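# Swap scanner-glass reel with top label-up reel

## Task

Take the reel currently lying on the scanner's glass and set it on top of the pile of reels whose labels face down, keeping whichever side was up still facing up. Then take the uppermost reel from the stack of label-up reels and lay it flat on the glass with its label facing down. Finish with both grippers released, nothing held.

## Robot and tools

Robot: two six-joint arms, left_arm and right_arm, each ending in a parallel two-finger gripper. Their URDF roots sit in the scene frame at left_arm (-0.005, +0.262, 0) m, quat_wxyz (+0.999, 0, 0, +0.050) and right_arm (-0.009, -0.278, 0) m, quat_wxyz (+0.996, 0, 0, -0.092).

Scene frame: origin on the tabletop midway between the arms, +z up, +x pointing out across the table, +y toward the left_arm side. The arm names do not correspond to image sides. Each gripper's fingers point along its own +z and close along its own y. end_effector_position is the spot between the finger pads, roughly 1 cm short of the fingertips; the printed value can be somewhat wrong, worse when reaching far.

Joint order, used in every command row and every per-joint list: waist (joint1), shoulder (joint2), elbow (joint3), wrist pitch (joint4), wrist yaw (joint5), wrist roll (joint6). Nominal ranges in radians: waist -2.880 to 2.880, shoulder 0.000 to 3.142, elbow 0.000 to 3.019, wrist pitch -1.693 to 1.571, wrist yaw -1.571 to 1.571, wrist roll -2.094 to 2.094. True ends may differ by up to 0.019 rad.

A row is always 14 numbers covering both arms: left_arm's six absolute joint angles (rad) then its opening, then right_arm's six angles then its opening. Openings run from -1 (closed) to +1 (fully open, 0.094 m pad gap). All joint values are absolute targets, not offsets. A row is rejected if any target exceeds a range end by more than 0.019 rad and is further out than the joint's last reported angle; a target past the real end is clipped there and the result may say "joint sent to its limit" (its absence proves nothing).

Tools:
- execute_actions(actions): a list of actions run in sequence. Each action is a table of up to 15 rows, one row per 1/30 s control step; fewer rows means the final row is repeated to fill 15 steps. An empty list just returns state and images.
- move(target, speed, blocking): target is one 14-number row of absolute angles and openings; every joint travels toward it, all finishing together, so the hand follows a curve. Openings are applied at the start. speed (rad/s, 0.01 to 2, default 0.5) caps the joint with the longest travel; duration is clamped to 0.5-10 s (cut short after 10 s). It does not avoid obstacles or the other arm. blocking=false returns after 0.5 s while motion continues; then only wait or stop are accepted until a result shows it ended. The result adds a "move:" line: ending (done, off_target, moving, held, fault), limits=held or limits=none, and each arm's joint farthest from target.
- wait(seconds): 0 to 10; arms keep their last command; returns early if a running move finishes.
- stop(): brakes a running move (needs stopping distance); fingers continue.
- zoom_image(camera, region): camera is cam_head_left, cam_head_right, cam_left_wrist or cam_right_wrist (each 504x504); region [x0, y0, x1, y1] in pixels from the top-left, no larger than 504 by 504.
- read_manual(section): only "licences"; moves nothing.
- finished_scene(scene): integer scene number; irreversible; reports success.

Motion limits: per control step each joint's commanded target is kept within a lead of its measured angle (rad): waist 0.264, shoulder 0.32, elbow 0.276, wrist pitch 0.33, wrist yaw 0.186, wrist roll 0.522. If targets would shift a gripper over 70 mm from where it is measured, all that arm's targets are pulled back. So large jumps need several actions; an unfinished motion should be re-commanded. To keep a joint still, resend its "Joint targets" value.

Result contents: the state line per arm (position in m, quat wxyz); Joint positions and Joint velocities per arm (six joints in rad, rad/s, then pad gap in m); Joint targets (what joints are currently driven to, may drift); grip_measured (opening on the command scale, each gripper off by up to ~1 mm); joint torques (whole drive output, with offsets, noise, friction—not a clean load measure); step readings at some steps, with HELD marking blocked steps; "joint command not followed" when the clearance check altered targets; MOTOR HOT above 85 °C; FAULT lines for stops, including OVER-TEMPERATURE at 100 °C, when that arm drops everything.

Gripping: command an opening about 0.03 below grip_measured for a firm hold, less for a lighter one. Pad force tops out near 50-62 N, lower on very thin parts (<2 mm), with a brief spike at contact. Holding loads heats motors, even while you deliberate, since the simulation keeps running during replies.

Avoid: pushing or dropping anything off the table (task failure), arms striking or pressing on each other, fast contacts or aiming far past a contact (both press harder), slips and drops of the reels. Occasional external tugs on held parts or nudges to loose items can occur. Finish with reels placed and grippers opened.

Each tool is called after "Request:" as a command line: name --argument value for each argument, lists and objects as JSON in quotes; but a table of rows of numbers goes row by row, as --pt "numbers of a row", without its own name.

## Session

Request:
execute_actions --actions '[]'

Scene clock: 0.00 s.
left_arm: end_effector_position=(+0.1654, +0.6995, +0.1758) grip_measured=+1.000 end_effector_quat_wxyz=(+0.065, +0.873, -0.484, -0.012) | right_arm: end_effector_position=(+0.7597, -0.5226, +0.2070) grip_measured=+1.000 end_effector_quat_wxyz=(+0.617, -0.466, +0.631, -0.064)
Joint names: [waist, shoulder, elbow, wrist pitch, wrist yaw, wrist roll]
Joint positions: left_arm=[ 1.086  1.67   1.456 -1.483 -0.039 -0.945  0.094] | right_arm=[-0.3    2.136  1.771 -0.057 -0.975 -1.096  0.094]
Joint velocities: left_arm=[-0.005 -0.005  0.012 -0.007 -0.037 -0.007  0.   ] | right_arm=[-0.024 -0.005 -0.007  0.017 -0.007 -0.007  0.   ]
Joint torques (N m, as the arm reports them, + toward a larger angle): no reading
Motor temperatures (°C, as the motors report them): left_arm=[20 19 19 22 19 18] | right_arm=[20 19 21 20 20 21]
Joint targets: left_arm=[1.086 1.663 1.486 -1.483 -0.039 -0.945] | right_arm=[-0.300 2.144 1.792 -0.054 -0.974 -1.096]

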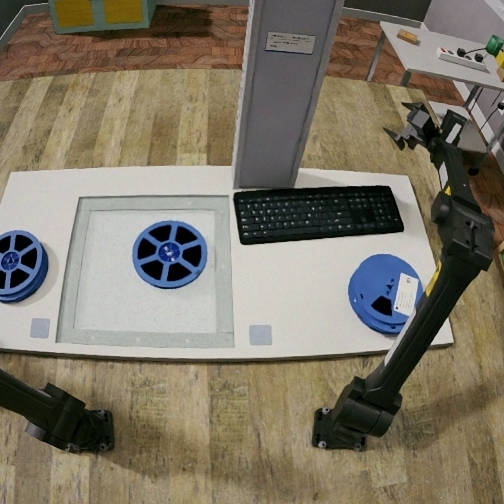

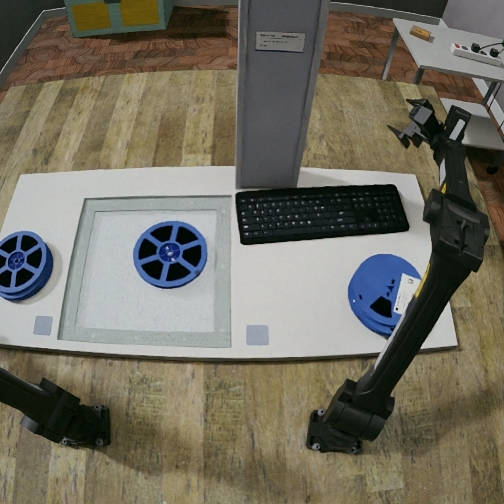

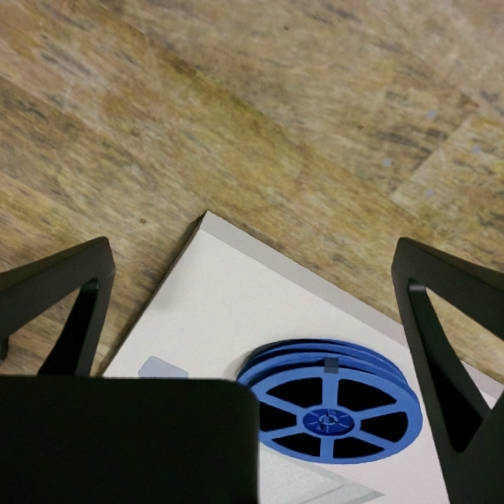

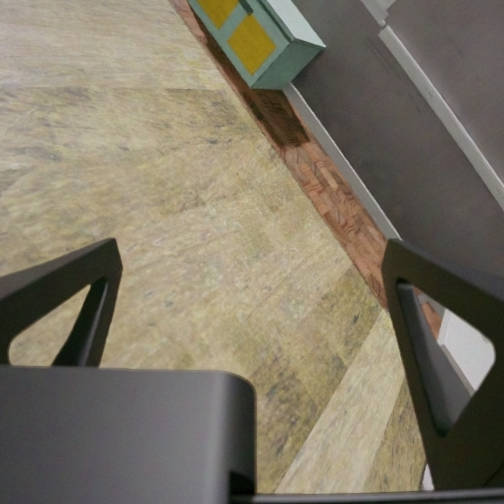

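Request:
zoom_image --camera "cam_head_left" --region '[0, 180, 250, 360]'

Request:
zoom_image --camera "cam_head_left" --region '[320, 230, 460, 360]'

Request:
zoom_image --camera "cam_left_wrist" --region '[220, 320, 440, 480]'

Region (0, 180, 250, 360) of cam_head_left's 504x504 image, scaled by 2.016, with more detail than that image has; it fills the top 363 rows of this view, and the rest is white.

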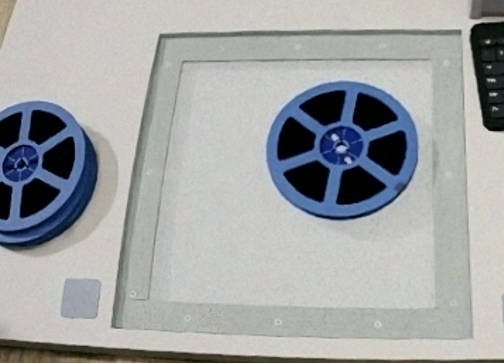

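Region (320, 230, 460, 360) of cam_head_left's 504x504 image, scaled by 3.600, with more detail than that image has; it fills the top 468 rows of this view, and the rest is white.

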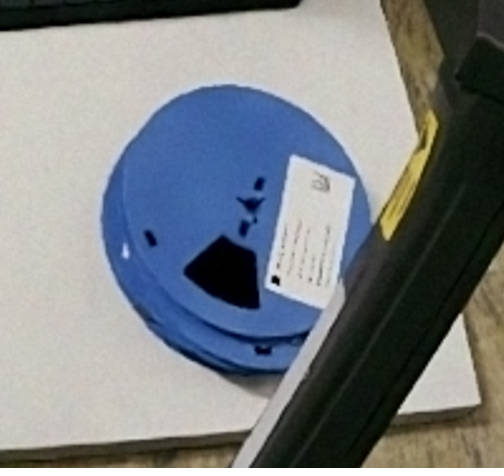

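Region (220, 320, 440, 480) of cam_left_wrist's 504x504 image, scaled by 2.291, with more detail than that image has; it fills the top 367 rows of this view, and the rest is white.

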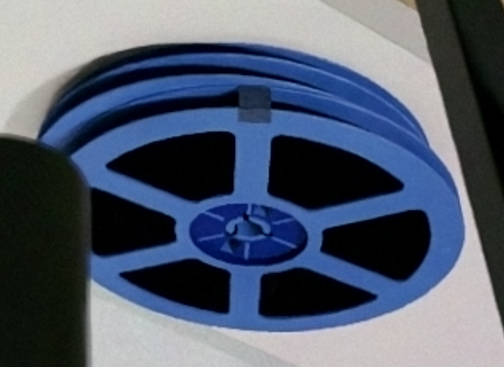

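Request:
move --target '[-0.47,1.508,1.255,-1.292,0,0,1,-0.175,1.252,1.055,-1.349,0,0,1]' --speed 0.9

Scene clock: 4.87 s.
left_arm: end_effector_position=(+0.4053, +0.1009, +0.1622) grip_measured=+1.000 end_effector_quat_wxyz=(-0.004, +0.181, +0.984, +0.001) | right_arm: end_effector_position=(+0.3174, -0.4043, +0.1889) grip_measured=+1.000 end_effector_quat_wxyz=(+0.014, +0.180, +0.984, -0.002)
Joint names: [waist, shoulder, elbow, wrist pitch, wrist yaw, wrist roll]
Joint positions: left_arm=[-0.473  1.532  1.258 -1.304  0.    -0.01   0.094] | right_arm=[-0.185  1.256  1.053 -1.339 -0.002 -0.008  0.094]
Joint velocities: left_arm=[ 0.015 -0.015 -0.002 -0.007  0.007 -0.066  0.   ] | right_arm=[ 0.005  0.005  0.017 -0.002  0.022  0.022  0.   ]
Joint torques (N m, as the arm reports them, + toward a larger angle): left_arm=[  2.44 -16.65   7.8    0.76  -0.07   0.02] | right_arm=[ 1.74 -8.87  7.95  0.13  0.07 -0.01]
Motor temperatures (°C, as the motors report them): left_arm=[20 19 19 22 19 18] | right_arm=[20 20 23 20 20 21]
Joint targets: left_arm=[-0.470 1.508 1.255 -1.292 0.000 -0.000] | right_arm=[-0.175 1.252 1.055 -1.349 0.000 0.000]
move: off_target (left_arm); limits=none; left_arm: farthest joint: the shoulder, 0.024 radians from its target (0.162 radians at the start); right_arm: farthest joint: the waist, 0.010 radians from its target (0.125 radians at the start)

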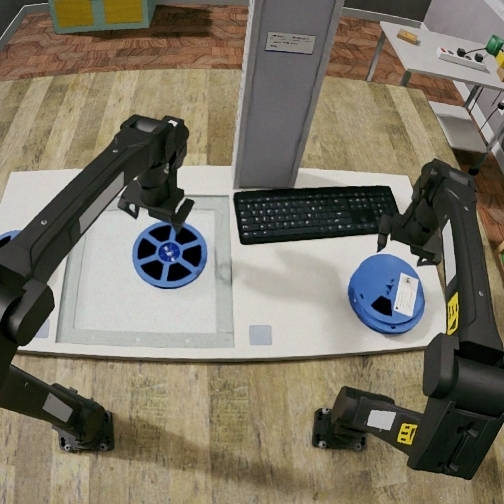

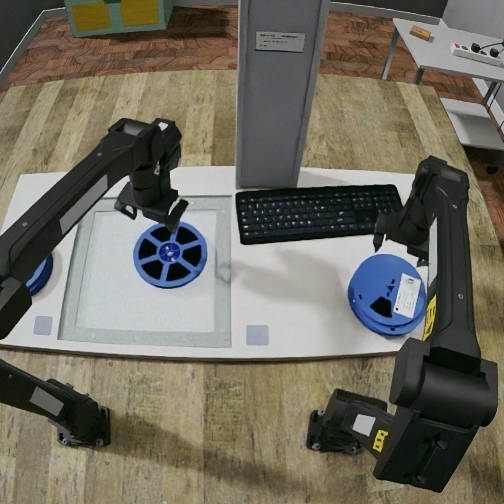

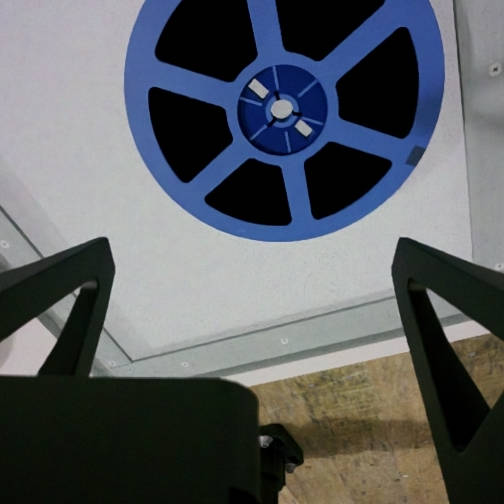

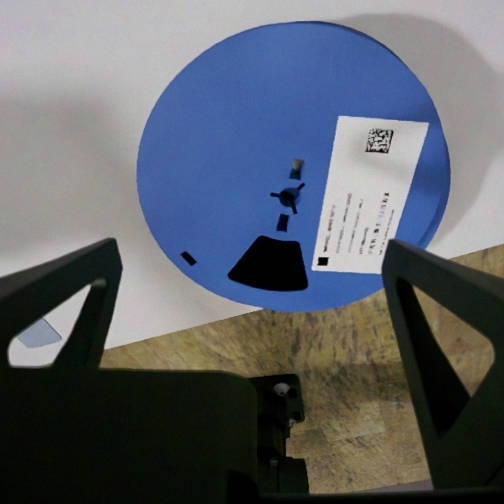

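Request:
zoom_image --camera "cam_left_wrist" --region '[120, 40, 360, 250]'

Request:
zoom_image --camera "cam_head_right" --region '[335, 245, 435, 345]'

Region (120, 40, 360, 250) of cam_left_wrist's 504x504 image, scaled by 2.100, with more detail than that image has; it fills the top 441 rows of this view, and the rest is white.

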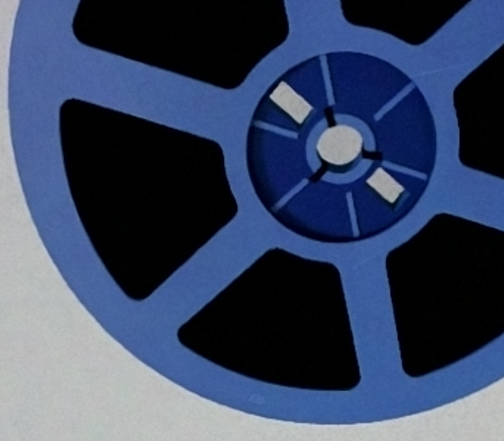

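Region (335, 245, 435, 345) of cam_head_right's 504x504 image, scaled by 5.040, with more detail than that image has.

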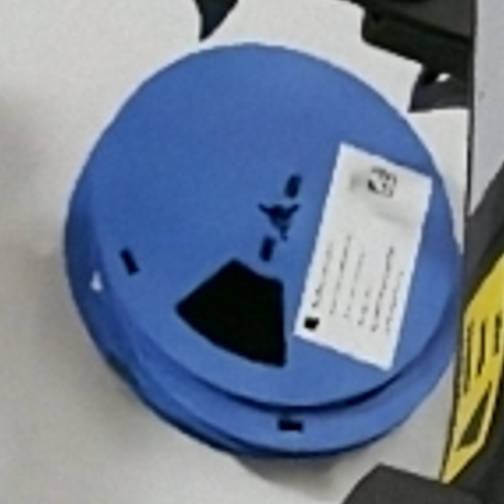

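Request:
move --target '[-0.39,1.64,1.118,-1.036,0,0,0.7,-0.175,1.252,1.055,-1.349,0,0,1]' --speed 0.4

Scene clock: 6.77 s.
left_arm: end_effector_position=(+0.4223, +0.1324, +0.0687) grip_measured=+0.703 end_effector_quat_wxyz=(+0.002, +0.142, +0.990, -0.000) | right_arm: end_effector_position=(+0.3174, -0.4043, +0.1889) grip_measured=+1.000 end_effector_quat_wxyz=(+0.014, +0.180, +0.984, -0.002)
Joint names: [waist, shoulder, elbow, wrist pitch, wrist yaw, wrist roll]
Joint positions: left_arm=[-0.394  1.635  1.116 -1.048  0.    -0.009  0.08 ] | right_arm=[-0.185  1.256  1.053 -1.339 -0.002 -0.008  0.094]
Joint velocities: left_arm=[-0.015 -0.015  0.002  0.007 -0.007  0.037  0.   ] | right_arm=[-0.015 -0.005 -0.017 -0.007 -0.007  0.007  0.   ]
Joint torques (N m, as the arm reports them, + toward a larger angle): left_arm=[  2.79 -14.53   7.5    0.79  -0.07   0.01] | right_arm=[ 1.77 -8.87  8.02  0.14  0.06  0.  ]
Motor temperatures (°C, as the motors report them): left_arm=[20 20 20 22 19 18] | right_arm=[20 20 23 20 20 21]
Joint targets: left_arm=[-0.390 1.640 1.118 -1.036 0.000 -0.000] | right_arm=[-0.175 1.252 1.055 -1.349 -0.000 -0.000]
move: done; limits=none; left_arm: farthest joint: the wrist pitch, 0.012 radians from its target (0.268 radians at the start); right_arm: farthest joint: the waist, 0.010 radians from its target (0.010 radians at the start)

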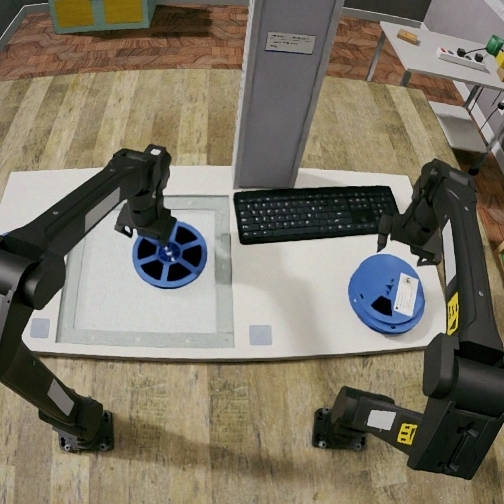

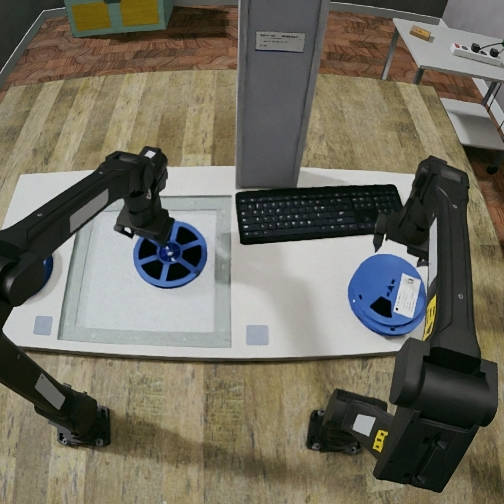

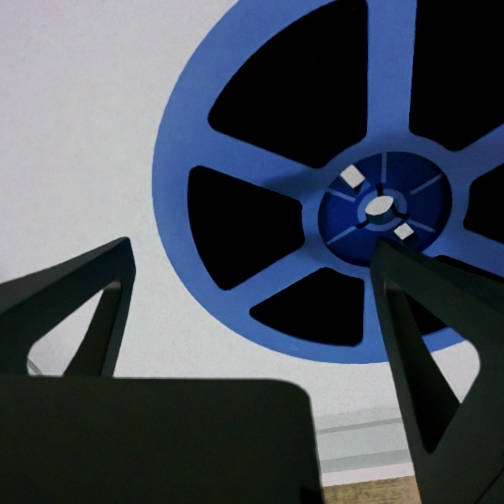

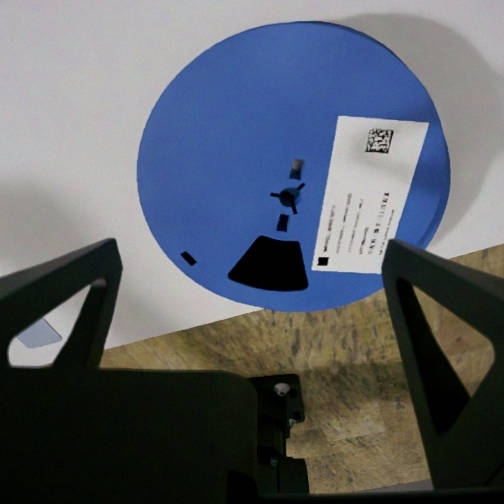

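Request:
move --target '[-0.381,1.676,1.087,-0.974,0,0,0.7,-0.175,1.252,1.055,-1.349,0,0,1]' --speed 0.1

Scene clock: 8.27 s.
left_arm: end_effector_position=(+0.4239, +0.1343, +0.0474) grip_measured=+0.703 end_effector_quat_wxyz=(+0.005, +0.139, +0.990, -0.001) | right_arm: end_effector_position=(+0.3174, -0.4043, +0.1889) grip_measured=+1.000 end_effector_quat_wxyz=(+0.014, +0.180, +0.984, -0.002)
Joint names: [waist, shoulder, elbow, wrist pitch, wrist yaw, wrist roll]
Joint positions: left_arm=[-0.389  1.665  1.089 -0.986  0.    -0.009  0.08 ] | right_arm=[-0.185  1.256  1.053 -1.339 -0.002 -0.008  0.094]
Joint velocities: left_arm=[ 0.005 -0.005  0.022  0.017  0.095 -0.037  0.001] | right_arm=[-0.005 -0.005  0.002  0.007 -0.007  0.066  0.   ]
Joint torques (N m, as the arm reports them, + toward a larger angle): left_arm=[  2.84 -14.18   7.     0.81  -0.07   0.  ] | right_arm=[ 1.75 -8.86  8.    0.14  0.06  0.  ]
Motor temperatures (°C, as the motors report them): left_arm=[20 20 20 22 19 18] | right_arm=[20 20 23 20 20 21]
Joint targets: left_arm=[-0.381 1.676 1.087 -0.974 0.000 -0.000] | right_arm=[-0.175 1.252 1.055 -1.349 -0.000 -0.000]
move: done; limits=none; left_arm: farthest joint: the wrist pitch, 0.012 radians from its target (0.074 radians at the start); right_arm: farthest joint: the waist, 0.010 radians from its target (0.010 radians at the start)

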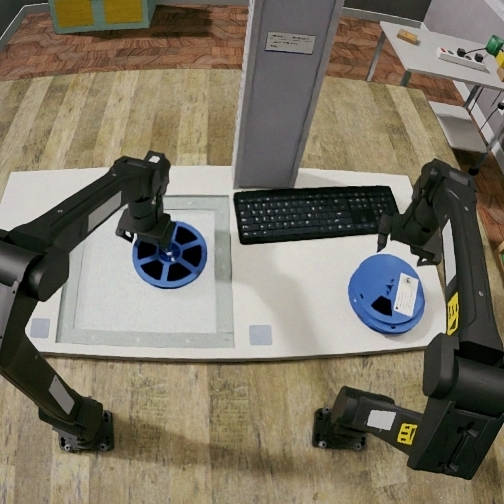

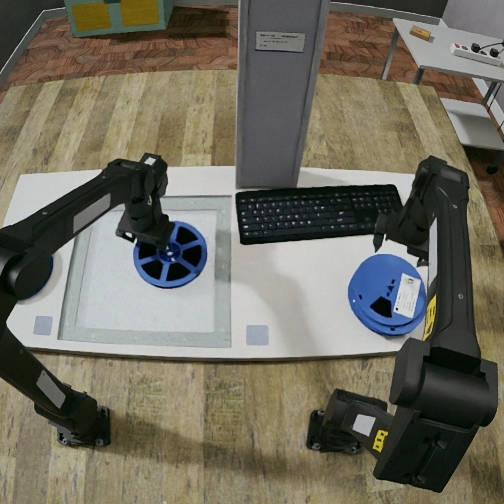

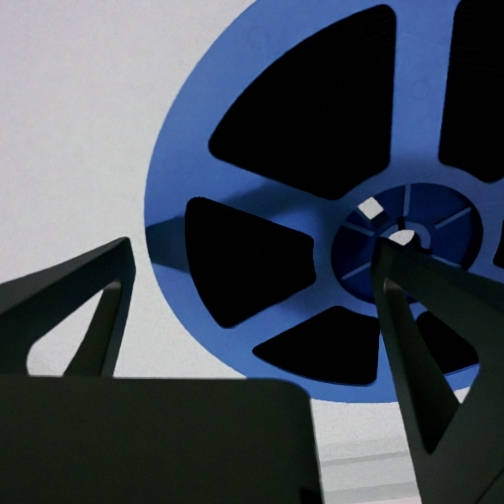

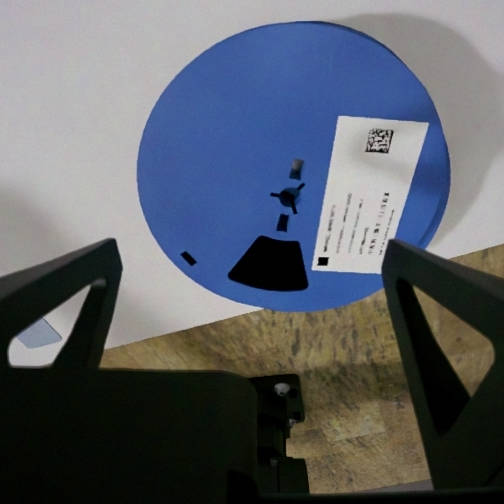

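Request:
execute_actions --actions '[[[-0.368,1.676,1.087,-0.974,0,0,0.7,-0.175,1.252,1.055,-1.349,0,0,1]],[[-0.368,1.686,1.079,-0.958,0,0,0.7,-0.175,1.252,1.055,-1.349,0,0,1]],[[-0.368,1.697,1.07,-0.942,0,0,0.7,-0.175,1.252,1.055,-1.349,0,0,1]]]'

Scene clock: 9.97 s.
left_arm: end_effector_position=(+0.4263, +0.1409, +0.0396) grip_measured=+0.703 end_effector_quat_wxyz=(+0.006, +0.133, +0.991, -0.001) | right_arm: end_effector_position=(+0.3174, -0.4043, +0.1889) grip_measured=+1.000 end_effector_quat_wxyz=(+0.014, +0.180, +0.984, -0.002)
Joint names: [waist, shoulder, elbow, wrist pitch, wrist yaw, wrist roll]
Joint positions: left_arm=[-0.373  1.675  1.079 -0.961  0.    -0.006  0.08 ] | right_arm=[-0.185  1.256  1.053 -1.339 -0.002 -0.007  0.094]
Joint velocities: left_arm=[ 0.005  0.005  0.012 -0.017  0.066 -0.037 -0.001] | right_arm=[-0.005  0.005 -0.017  0.002 -0.066  0.007  0.   ]
Joint torques (N m, as the arm reports them, + toward a larger angle): left_arm=[  2.62 -13.14   6.44   1.07  -0.08  -0.04] | right_arm=[ 1.77 -8.84  8.02  0.13  0.06  0.  ]
Motor temperatures (°C, as the motors report them): left_arm=[20 20 20 22 19 18] | right_arm=[20 20 23 20 20 21]
Joint targets: left_arm=[-0.368 1.697 1.070 -0.942 -0.000 -0.000] | right_arm=[-0.175 1.252 1.055 -1.349 0.000 0.000]
Step readings (joint positions; steps 1 to 15: 1st action; 16 to 30: 2nd action; 31 to 45: 3rd action):
0: left_arm=[-0.389 1.665 1.089 -0.986 0.000 -0.009] | right_arm=[-0.185 1.256 1.053 -1.339 -0.002 -0.008]
1: left_arm=[-0.388 1.665 1.089 -0.986 0.000 -0.009] | right_arm=[-0.185 1.256 1.053 -1.339 -0.002 -0.008]
2: left_arm=[-0.387 1.665 1.089 -0.986 0.000 -0.009] | right_arm=[-0.185 1.256 1.053 -1.339 -0.002 -0.008]
4: left_arm=[-0.382 1.665 1.089 -0.986 0.000 -0.009] | right_arm=[-0.185 1.256 1.053 -1.339 -0.002 -0.008]
8: left_arm=[-0.374 1.665 1.089 -0.986 0.000 -0.009] | right_arm=[-0.185 1.256 1.053 -1.339 -0.002 -0.007]
15: left_arm=[-0.373 1.665 1.089 -0.986 0.000 -0.009] | right_arm=[-0.185 1.256 1.053 -1.339 -0.002 -0.007]
16: left_arm=[-0.373 1.665 1.088 -0.983 0.000 -0.009] | right_arm=[-0.185 1.256 1.053 -1.339 -0.002 -0.007]
17: left_arm=[-0.373 1.666 1.087 -0.978 0.000 -0.009] | right_arm=[-0.185 1.256 1.053 -1.339 -0.002 -0.007]
19: left_arm=[-0.373 1.669 1.085 -0.972 0.000 -0.009] | right_arm=[-0.185 1.256 1.053 -1.339 -0.002 -0.007]
23: left_arm=[-0.373 1.674 1.082 -0.971 0.000 -0.009] | right_arm=[-0.185 1.256 1.053 -1.339 -0.002 -0.007]
30: left_arm=[-0.373 1.675 1.081 -0.971 0.000 -0.009] | right_arm=[-0.185 1.256 1.053 -1.339 -0.002 -0.007]
31: left_arm=[-0.373 1.675 1.080 -0.968 0.000 -0.009] | right_arm=[-0.185 1.256 1.053 -1.339 -0.002 -0.007]
32: left_arm=[-0.373 1.675 1.079 -0.964 0.000 -0.008] | right_arm=[-0.185 1.256 1.053 -1.339 -0.002 -0.007]
34: left_arm=[-0.373 1.675 1.079 -0.962 0.000 -0.007] | right_arm=[-0.185 1.256 1.053 -1.339 -0.002 -0.007]
38: left_arm=[-0.373 1.675 1.079 -0.961 0.000 -0.006] | right_arm=[-0.185 1.256 1.053 -1.339 -0.002 -0.007]
45: Joint positions above

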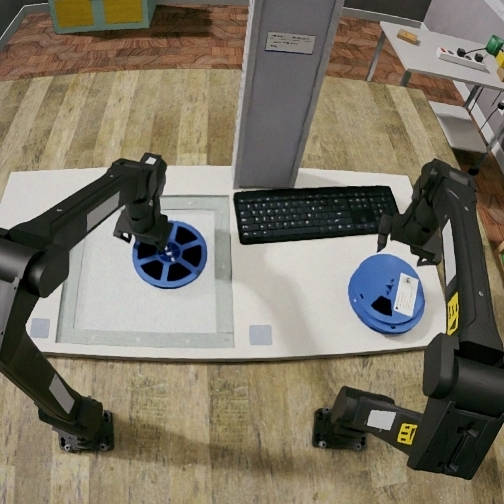

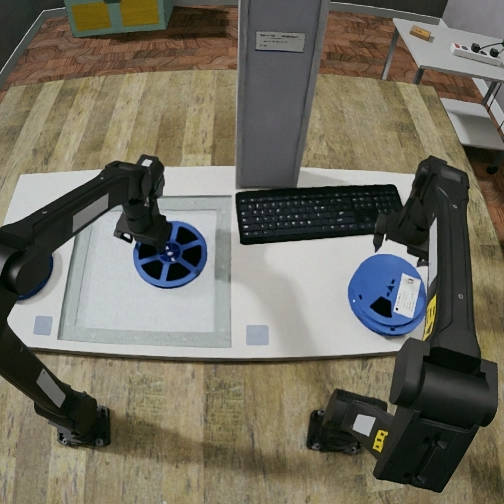

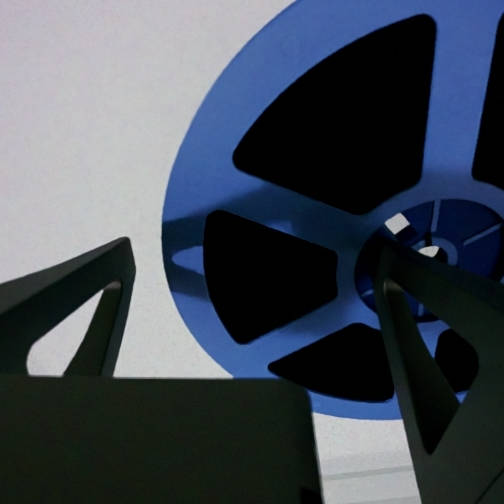

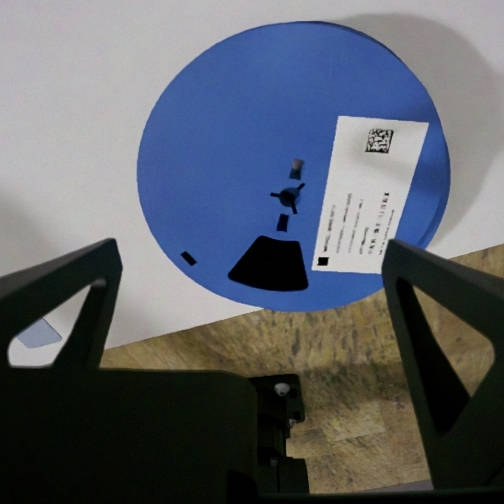

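Request:
execute_actions --actions '[[[-0.368,1.67,1.087,-0.974,0,0,0.65,-0.175,1.252,1.055,-1.349,0,0,1]],[[-0.342,1.67,1.087,-0.974,0.085,0,0.65,-0.175,1.252,1.055,-1.349,0,0,1]],[[-0.342,1.69,1.079,-0.962,0.085,0,0.65,-0.175,1.252,1.055,-1.349,0,0,1]],[[-0.342,1.704,1.068,-0.95,0.085,0,0.65,-0.175,1.252,1.055,-1.349,0,0,1]]]'

Request:
zoom_image --camera "cam_left_wrist" --region '[100, 180, 504, 380]'

Scene clock: 12.23 s.
left_arm: end_effector_position=(+0.4248, +0.1402, +0.0365) grip_measured=+0.652 end_effector_quat_wxyz=(-0.003, +0.118, +0.992, -0.042) | right_arm: end_effector_position=(+0.3174, -0.4043, +0.1889) grip_measured=+1.000 end_effector_quat_wxyz=(+0.014, +0.180, +0.984, -0.002)
Joint names: [waist, shoulder, elbow, wrist pitch, wrist yaw, wrist roll]
Joint positions: left_arm=[-0.343  1.682  1.076 -0.96   0.084 -0.006  0.078] | right_arm=[-0.185  1.256  1.053 -1.339 -0.002 -0.007  0.094]
Joint velocities: left_arm=[-0.005  0.024 -0.007 -0.007 -0.007 -0.007  0.   ] | right_arm=[-0.015 -0.005 -0.017 -0.012  0.022 -0.022  0.   ]
Joint torques (N m, as the arm reports them, + toward a larger angle): left_arm=[  2.43 -13.21   6.44   0.7    0.06  -0.02] | right_arm=[ 1.74 -8.87  8.02  0.14  0.06  0.  ]
Motor temperatures (°C, as the motors report them): left_arm=[20 20 20 22 19 18] | right_arm=[20 20 24 20 20 21]
Joint targets: left_arm=[-0.342 1.704 1.068 -0.950 0.085 -0.000] | right_arm=[-0.175 1.252 1.055 -1.349 -0.000 -0.000]
Step readings (joint positions; steps 1 to 15: 1st action; 16 to 30: 2nd action; 31 to 45: 3rd action; 46 to 60: 4th action):
0: left_arm=[-0.373 1.675 1.079 -0.961 0.000 -0.006] | right_arm=[-0.185 1.256 1.053 -1.339 -0.002 -0.007]
1: left_arm=[-0.373 1.675 1.079 -0.962 0.001 -0.006] | right_arm=[-0.185 1.256 1.053 -1.339 -0.002 -0.007]
2: left_arm=[-0.373 1.675 1.079 -0.962 0.001 -0.006] | right_arm=[-0.185 1.256 1.053 -1.339 -0.002 -0.007]
4: left_arm=[-0.373 1.675 1.079 -0.963 0.001 -0.006] | right_arm=[-0.185 1.256 1.053 -1.339 -0.002 -0.007]
8: left_arm=[-0.373 1.675 1.079 -0.963 0.001 -0.006] | right_arm=[-0.185 1.256 1.053 -1.339 -0.002 -0.007]
15: left_arm=[-0.373 1.675 1.079 -0.963 0.001 -0.006] | right_arm=[-0.185 1.256 1.053 -1.339 -0.002 -0.007]
16: left_arm=[-0.370 1.675 1.079 -0.963 0.040 -0.006] | right_arm=[-0.185 1.256 1.053 -1.339 -0.002 -0.007]
17: left_arm=[-0.367 1.675 1.079 -0.964 0.066 -0.006] | right_arm=[-0.185 1.256 1.053 -1.339 -0.002 -0.007]
19: left_arm=[-0.359 1.675 1.079 -0.965 0.080 -0.006] | right_arm=[-0.185 1.256 1.053 -1.339 -0.002 -0.007]
23: left_arm=[-0.346 1.675 1.079 -0.965 0.082 -0.006] | right_arm=[-0.185 1.256 1.053 -1.339 -0.002 -0.007]
30: left_arm=[-0.344 1.675 1.079 -0.965 0.082 -0.006] | right_arm=[-0.185 1.256 1.053 -1.339 -0.002 -0.007]
31: left_arm=[-0.344 1.675 1.079 -0.965 0.082 -0.006] | right_arm=[-0.185 1.256 1.053 -1.339 -0.002 -0.007]
32: left_arm=[-0.344 1.675 1.079 -0.965 0.082 -0.006] | right_arm=[-0.185 1.256 1.053 -1.339 -0.002 -0.007]
34: left_arm=[-0.344 1.676 1.079 -0.965 0.082 -0.006] | right_arm=[-0.185 1.256 1.053 -1.339 -0.002 -0.007]
38: left_arm=[-0.344 1.676 1.079 -0.965 0.082 -0.006] | right_arm=[-0.185 1.256 1.053 -1.339 -0.002 -0.007]
45: left_arm=[-0.344 1.676 1.079 -0.965 0.082 -0.006] | right_arm=[-0.185 1.256 1.053 -1.339 -0.002 -0.007]
46: left_arm=[-0.344 1.677 1.078 -0.964 0.082 -0.006] | right_arm=[-0.185 1.256 1.053 -1.339 -0.002 -0.007]
47: left_arm=[-0.344 1.679 1.078 -0.963 0.082 -0.006] | right_arm=[-0.185 1.256 1.053 -1.339 -0.002 -0.007]
49: left_arm=[-0.344 1.682 1.076 -0.961 0.083 -0.006] | right_arm=[-0.185 1.256 1.053 -1.339 -0.002 -0.007]
53: left_arm=[-0.343 1.682 1.076 -0.960 0.084 -0.006] | right_arm=[-0.185 1.256 1.053 -1.339 -0.002 -0.007]
60: Joint positions above

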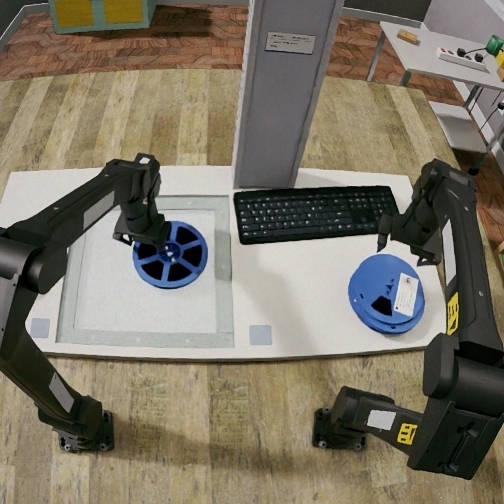

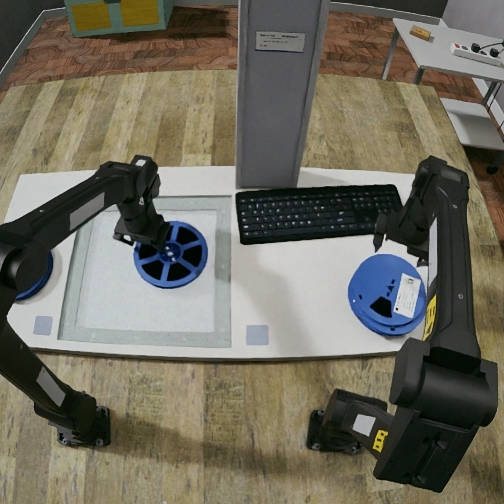

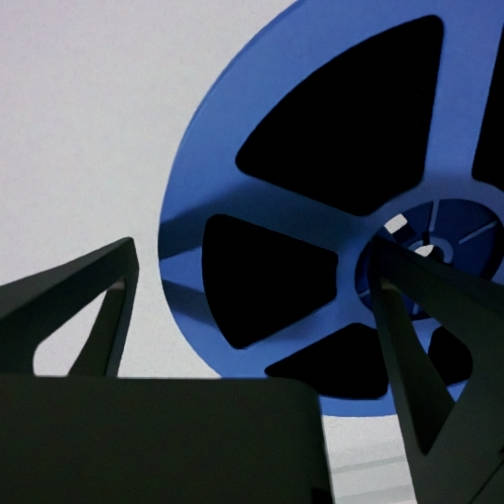

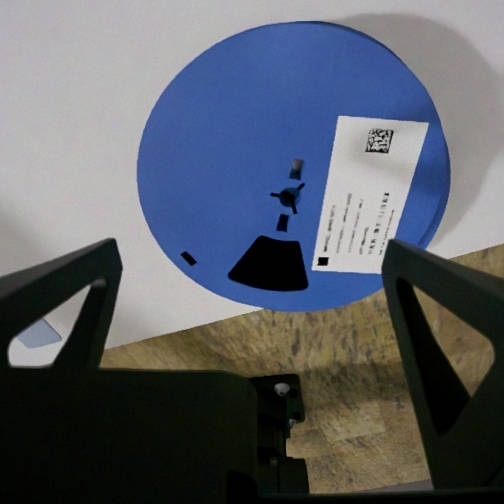

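Region (100, 180, 504, 380) of cam_left_wrist's 504x504 image, scaled by 1.248, with more detail than that image has; it fills the top 250 rows of this view, and the rest is white.

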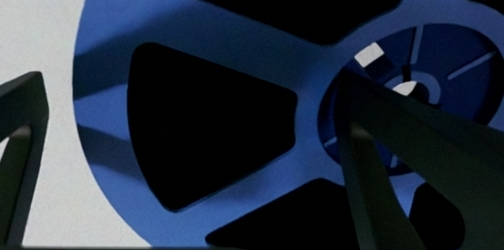

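Close gradually.

Request:
execute_actions --actions '[[[-0.342,1.704,1.068,-0.95,0.085,0,0.5,-0.175,1.252,1.055,-1.349,0,0,1]],[[-0.342,1.704,1.068,-0.95,0.085,0,0.36,-0.175,1.252,1.055,-1.349,0,0,1]]]'

Scene clock: 13.37 s.
left_arm: end_effector_position=(+0.4244, +0.1385, +0.0366) grip_measured=+0.369 end_effector_quat_wxyz=(-0.003, +0.121, +0.992, -0.046) | right_arm: end_effector_position=(+0.3174, -0.4043, +0.1889) grip_measured=+1.000 end_effector_quat_wxyz=(+0.014, +0.180, +0.984, -0.002)
Joint names: [waist, shoulder, elbow, wrist pitch, wrist yaw, wrist roll]
Joint positions: left_arm=[-0.344  1.682  1.076 -0.96   0.092 -0.001  0.064] | right_arm=[-0.185  1.256  1.053 -1.339 -0.002 -0.007  0.094]
Joint velocities: left_arm=[ 0.015  0.005 -0.002 -0.012 -0.051 -0.022 -0.   ] | right_arm=[-0.005 -0.015  0.002 -0.012  0.007  0.022  0.   ]
Joint torques (N m, as the arm reports them, + toward a larger angle): left_arm=[  2.41 -13.12   6.44   0.7   -0.29  -0.07] | right_arm=[ 1.79 -8.89  8.02  0.14  0.06  0.  ]
Motor temperatures (°C, as the motors report them): left_arm=[20 20 20 22 19 18] | right_arm=[20 20 24 20 20 21]
Joint targets: left_arm=[-0.342 1.704 1.068 -0.950 0.085 -0.000] | right_arm=[-0.175 1.252 1.055 -1.349 0.000 -0.000]
Step readings (joint positions; steps 1 to 15: 1st action; 16 to 30: 2nd action):
0: left_arm=[-0.343 1.682 1.076 -0.960 0.084 -0.006] | right_arm=[-0.185 1.256 1.053 -1.339 -0.002 -0.007]
1: left_arm=[-0.343 1.682 1.076 -0.960 0.087 -0.006] | right_arm=[-0.185 1.256 1.053 -1.339 -0.002 -0.007]
2: left_arm=[-0.344 1.682 1.076 -0.960 0.090 -0.006] | right_arm=[-0.185 1.256 1.053 -1.339 -0.002 -0.007]
4: left_arm=[-0.344 1.682 1.076 -0.960 0.090 -0.006] | right_arm=[-0.185 1.256 1.053 -1.339 -0.002 -0.007]
8: left_arm=[-0.344 1.682 1.076 -0.960 0.090 -0.006] | right_arm=[-0.185 1.256 1.053 -1.339 -0.002 -0.007]
15: left_arm=[-0.344 1.682 1.076 -0.960 0.090 -0.006] | right_arm=[-0.185 1.256 1.053 -1.339 -0.002 -0.007]
16: left_arm=[-0.344 1.682 1.076 -0.960 0.091 -0.006] | right_arm=[-0.185 1.256 1.053 -1.339 -0.002 -0.007]
17: left_arm=[-0.344 1.682 1.076 -0.960 0.091 -0.005] | right_arm=[-0.185 1.256 1.053 -1.339 -0.002 -0.007]
19: left_arm=[-0.344 1.682 1.076 -0.960 0.092 -0.002] | right_arm=[-0.185 1.256 1.053 -1.339 -0.002 -0.007]
23: left_arm=[-0.344 1.682 1.076 -0.960 0.092 -0.001] | right_arm=[-0.185 1.256 1.053 -1.339 -0.002 -0.007]
30: Joint positions above

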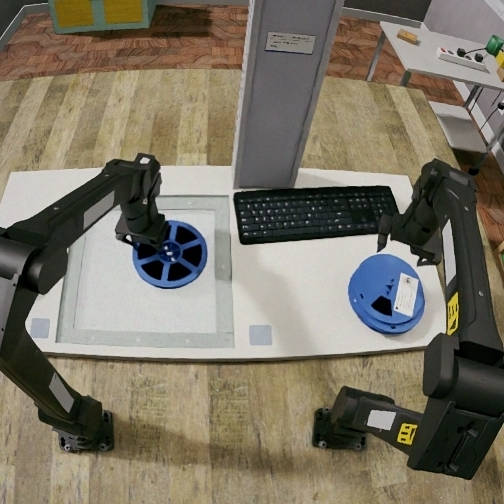

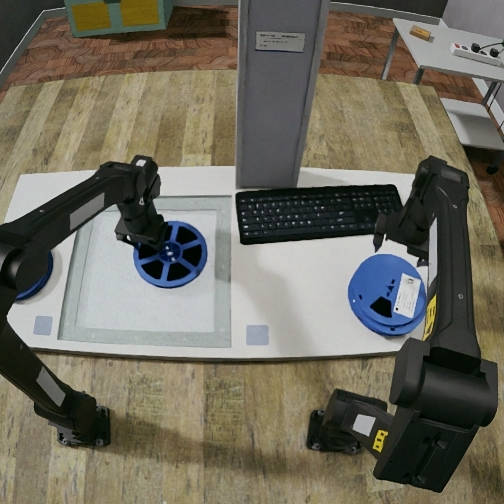

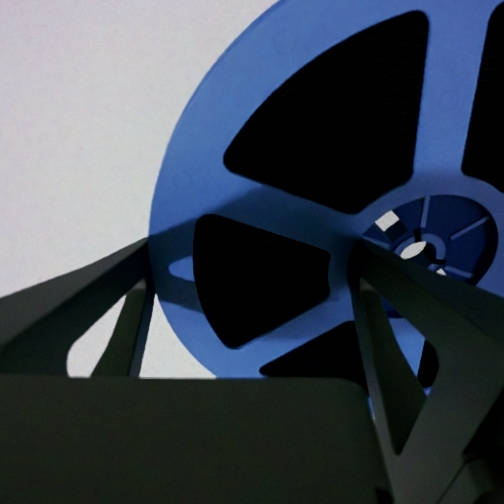

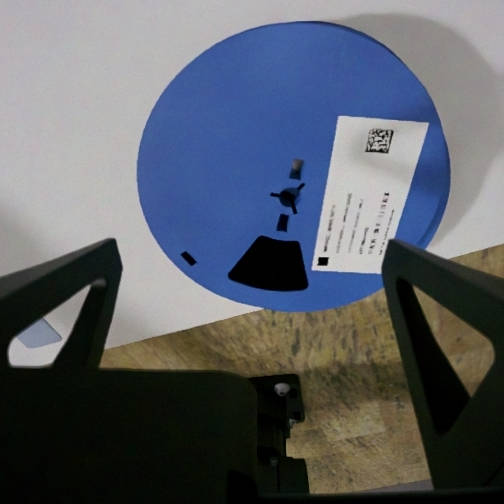

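It catches. Tighten and lift a bit.

Request:
execute_actions --actions '[[[-0.342,1.704,1.068,-0.95,0.085,0,0.335,-0.175,1.252,1.055,-1.349,0,0,1]]]'

Request:
move --target '[-0.342,1.625,1.12,-1.05,0.088,0,0.335,-0.175,1.252,1.055,-1.349,0,0,1]' --speed 0.1

Scene clock: 14.00 s.
left_arm: end_effector_position=(+0.4244, +0.1385, +0.0366) grip_measured=+0.347 end_effector_quat_wxyz=(-0.003, +0.122, +0.991, -0.046) | right_arm: end_effector_position=(+0.3174, -0.4043, +0.1889) grip_measured=+1.000 end_effector_quat_wxyz=(+0.014, +0.180, +0.984, -0.002)
Joint names: [waist, shoulder, elbow, wrist pitch, wrist yaw, wrist roll]
Joint positions: left_arm=[-0.344  1.682  1.076 -0.96   0.092  0.001  0.063] | right_arm=[-0.185  1.256  1.053 -1.339 -0.002 -0.007  0.094]
Joint velocities: left_arm=[-0.005 -0.034 -0.007 -0.002 -0.022  0.051 -0.   ] | right_arm=[-0.005  0.005 -0.007 -0.007  0.022  0.037  0.   ]
Joint torques (N m, as the arm reports them, + toward a larger angle): left_arm=[  2.43 -13.13   6.44   0.7   -0.32  -0.08] | right_arm=[ 1.75 -8.84  8.02  0.14  0.06  0.  ]
Motor temperatures (°C, as the motors report them): left_arm=[20 20 20 22 19 18] | right_arm=[20 20 24 20 20 21]
Joint targets: left_arm=[-0.342 1.704 1.068 -0.950 0.085 -0.000] | right_arm=[-0.175 1.252 1.055 -1.349 -0.000 0.000]
Step readings (joint positions):
0: left_arm=[-0.344 1.682 1.076 -0.960 0.092 -0.001] | right_arm=[-0.185 1.256 1.053 -1.339 -0.002 -0.007]
1: left_arm=[-0.344 1.682 1.076 -0.960 0.092 0.000] | right_arm=[-0.185 1.256 1.053 -1.339 -0.002 -0.007]
2: left_arm=[-0.344 1.682 1.076 -0.960 0.092 0.001] | right_arm=[-0.185 1.256 1.053 -1.339 -0.002 -0.007]
4: left_arm=[-0.344 1.682 1.076 -0.960 0.092 0.001] | right_arm=[-0.185 1.256 1.053 -1.339 -0.002 -0.007]
8: left_arm=[-0.344 1.682 1.076 -0.960 0.092 0.001] | right_arm=[-0.185 1.256 1.053 -1.339 -0.002 -0.007]
15: Joint positions above

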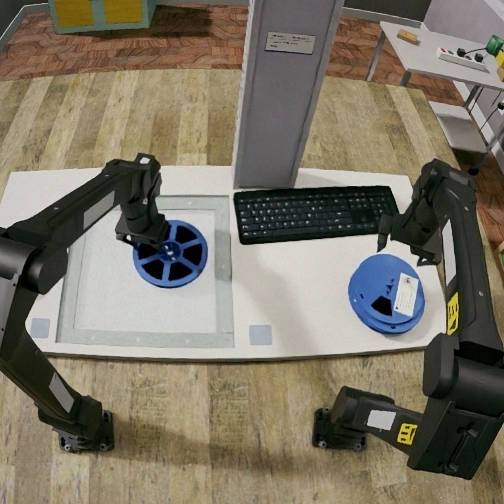

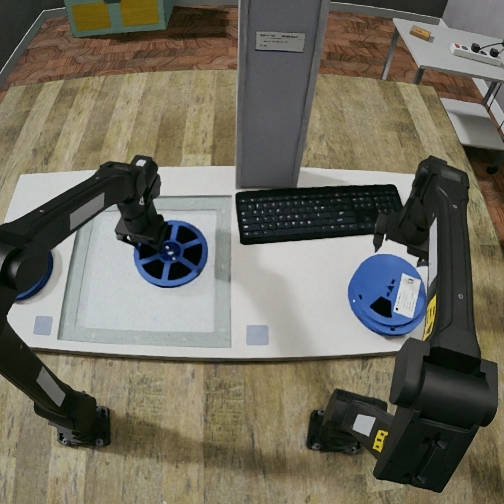

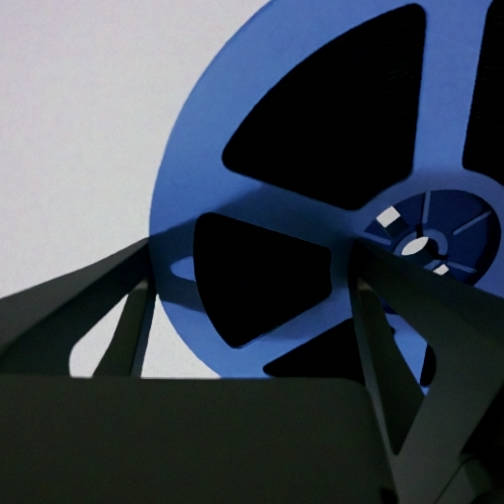

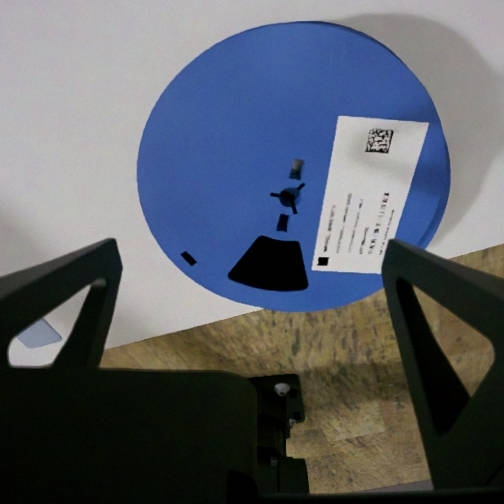

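Scene clock: 15.23 s.
left_arm: end_effector_position=(+0.4079, +0.1431, +0.0487) grip_measured=+0.345 end_effector_quat_wxyz=(-0.029, +0.121, +0.991, -0.041) | right_arm: end_effector_position=(+0.3174, -0.4043, +0.1889) grip_measured=+1.000 end_effector_quat_wxyz=(+0.014, +0.180, +0.984, -0.002)
Joint names: [waist, shoulder, elbow, wrist pitch, wrist yaw, wrist roll]
Joint positions: left_arm=[-0.344  1.654  1.076 -1.04   0.089  0.001  0.063] | right_arm=[-0.185  1.256  1.053 -1.339 -0.002 -0.007  0.094]
Joint velocities: left_arm=[-0.015 -0.015 -0.002  0.002  0.037 -0.007  0.001] | right_arm=[-0.015 -0.015  0.002 -0.007  0.022 -0.037  0.   ]
Joint torques (N m, as the arm reports them, + toward a larger angle): left_arm=[  2.42 -17.7   10.03  -0.06  -0.05  -0.09] | right_arm=[ 1.74 -8.85  8.02  0.14  0.06 -0.01]
Motor temperatures (°C, as the motors report them): left_arm=[20 20 20 22 19 18] | right_arm=[20 20 24 20 20 21]
Joint targets: left_arm=[-0.342 1.625 1.120 -1.050 0.088 0.000] | right_arm=[-0.175 1.252 1.055 -1.349 0.000 0.000]
move: off_target (left_arm); limits=none; left_arm: farthest joint: the elbow, 0.044 radians from its target (0.044 radians at the start); right_arm: farthest joint: the waist, 0.010 radians from its target (0.010 radians at the start)

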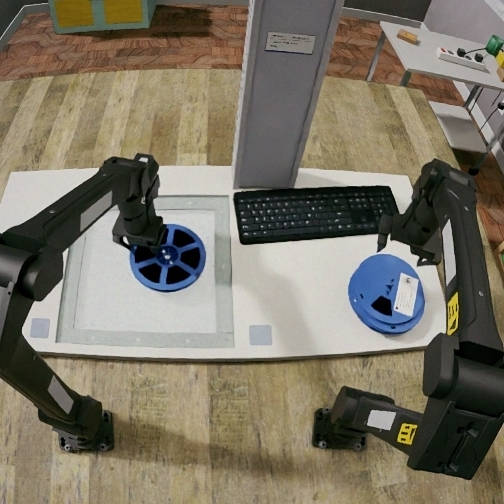

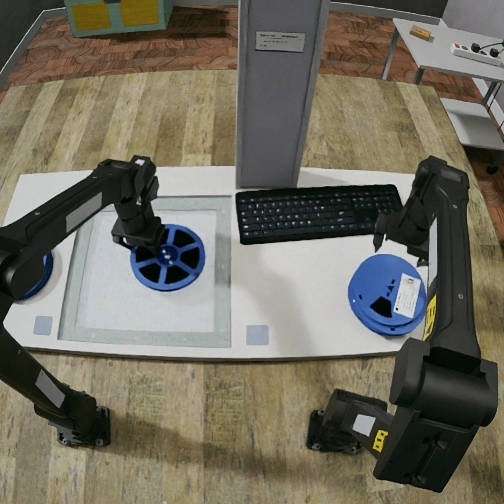

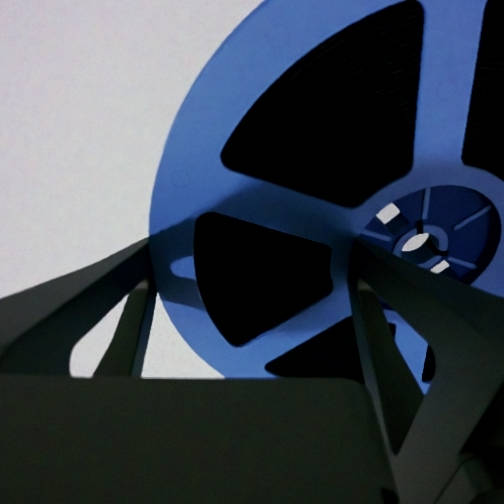

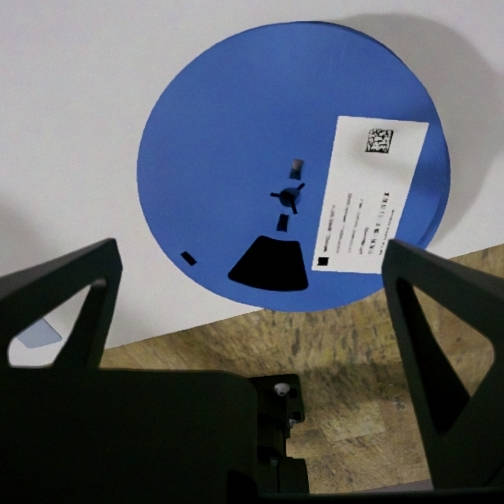

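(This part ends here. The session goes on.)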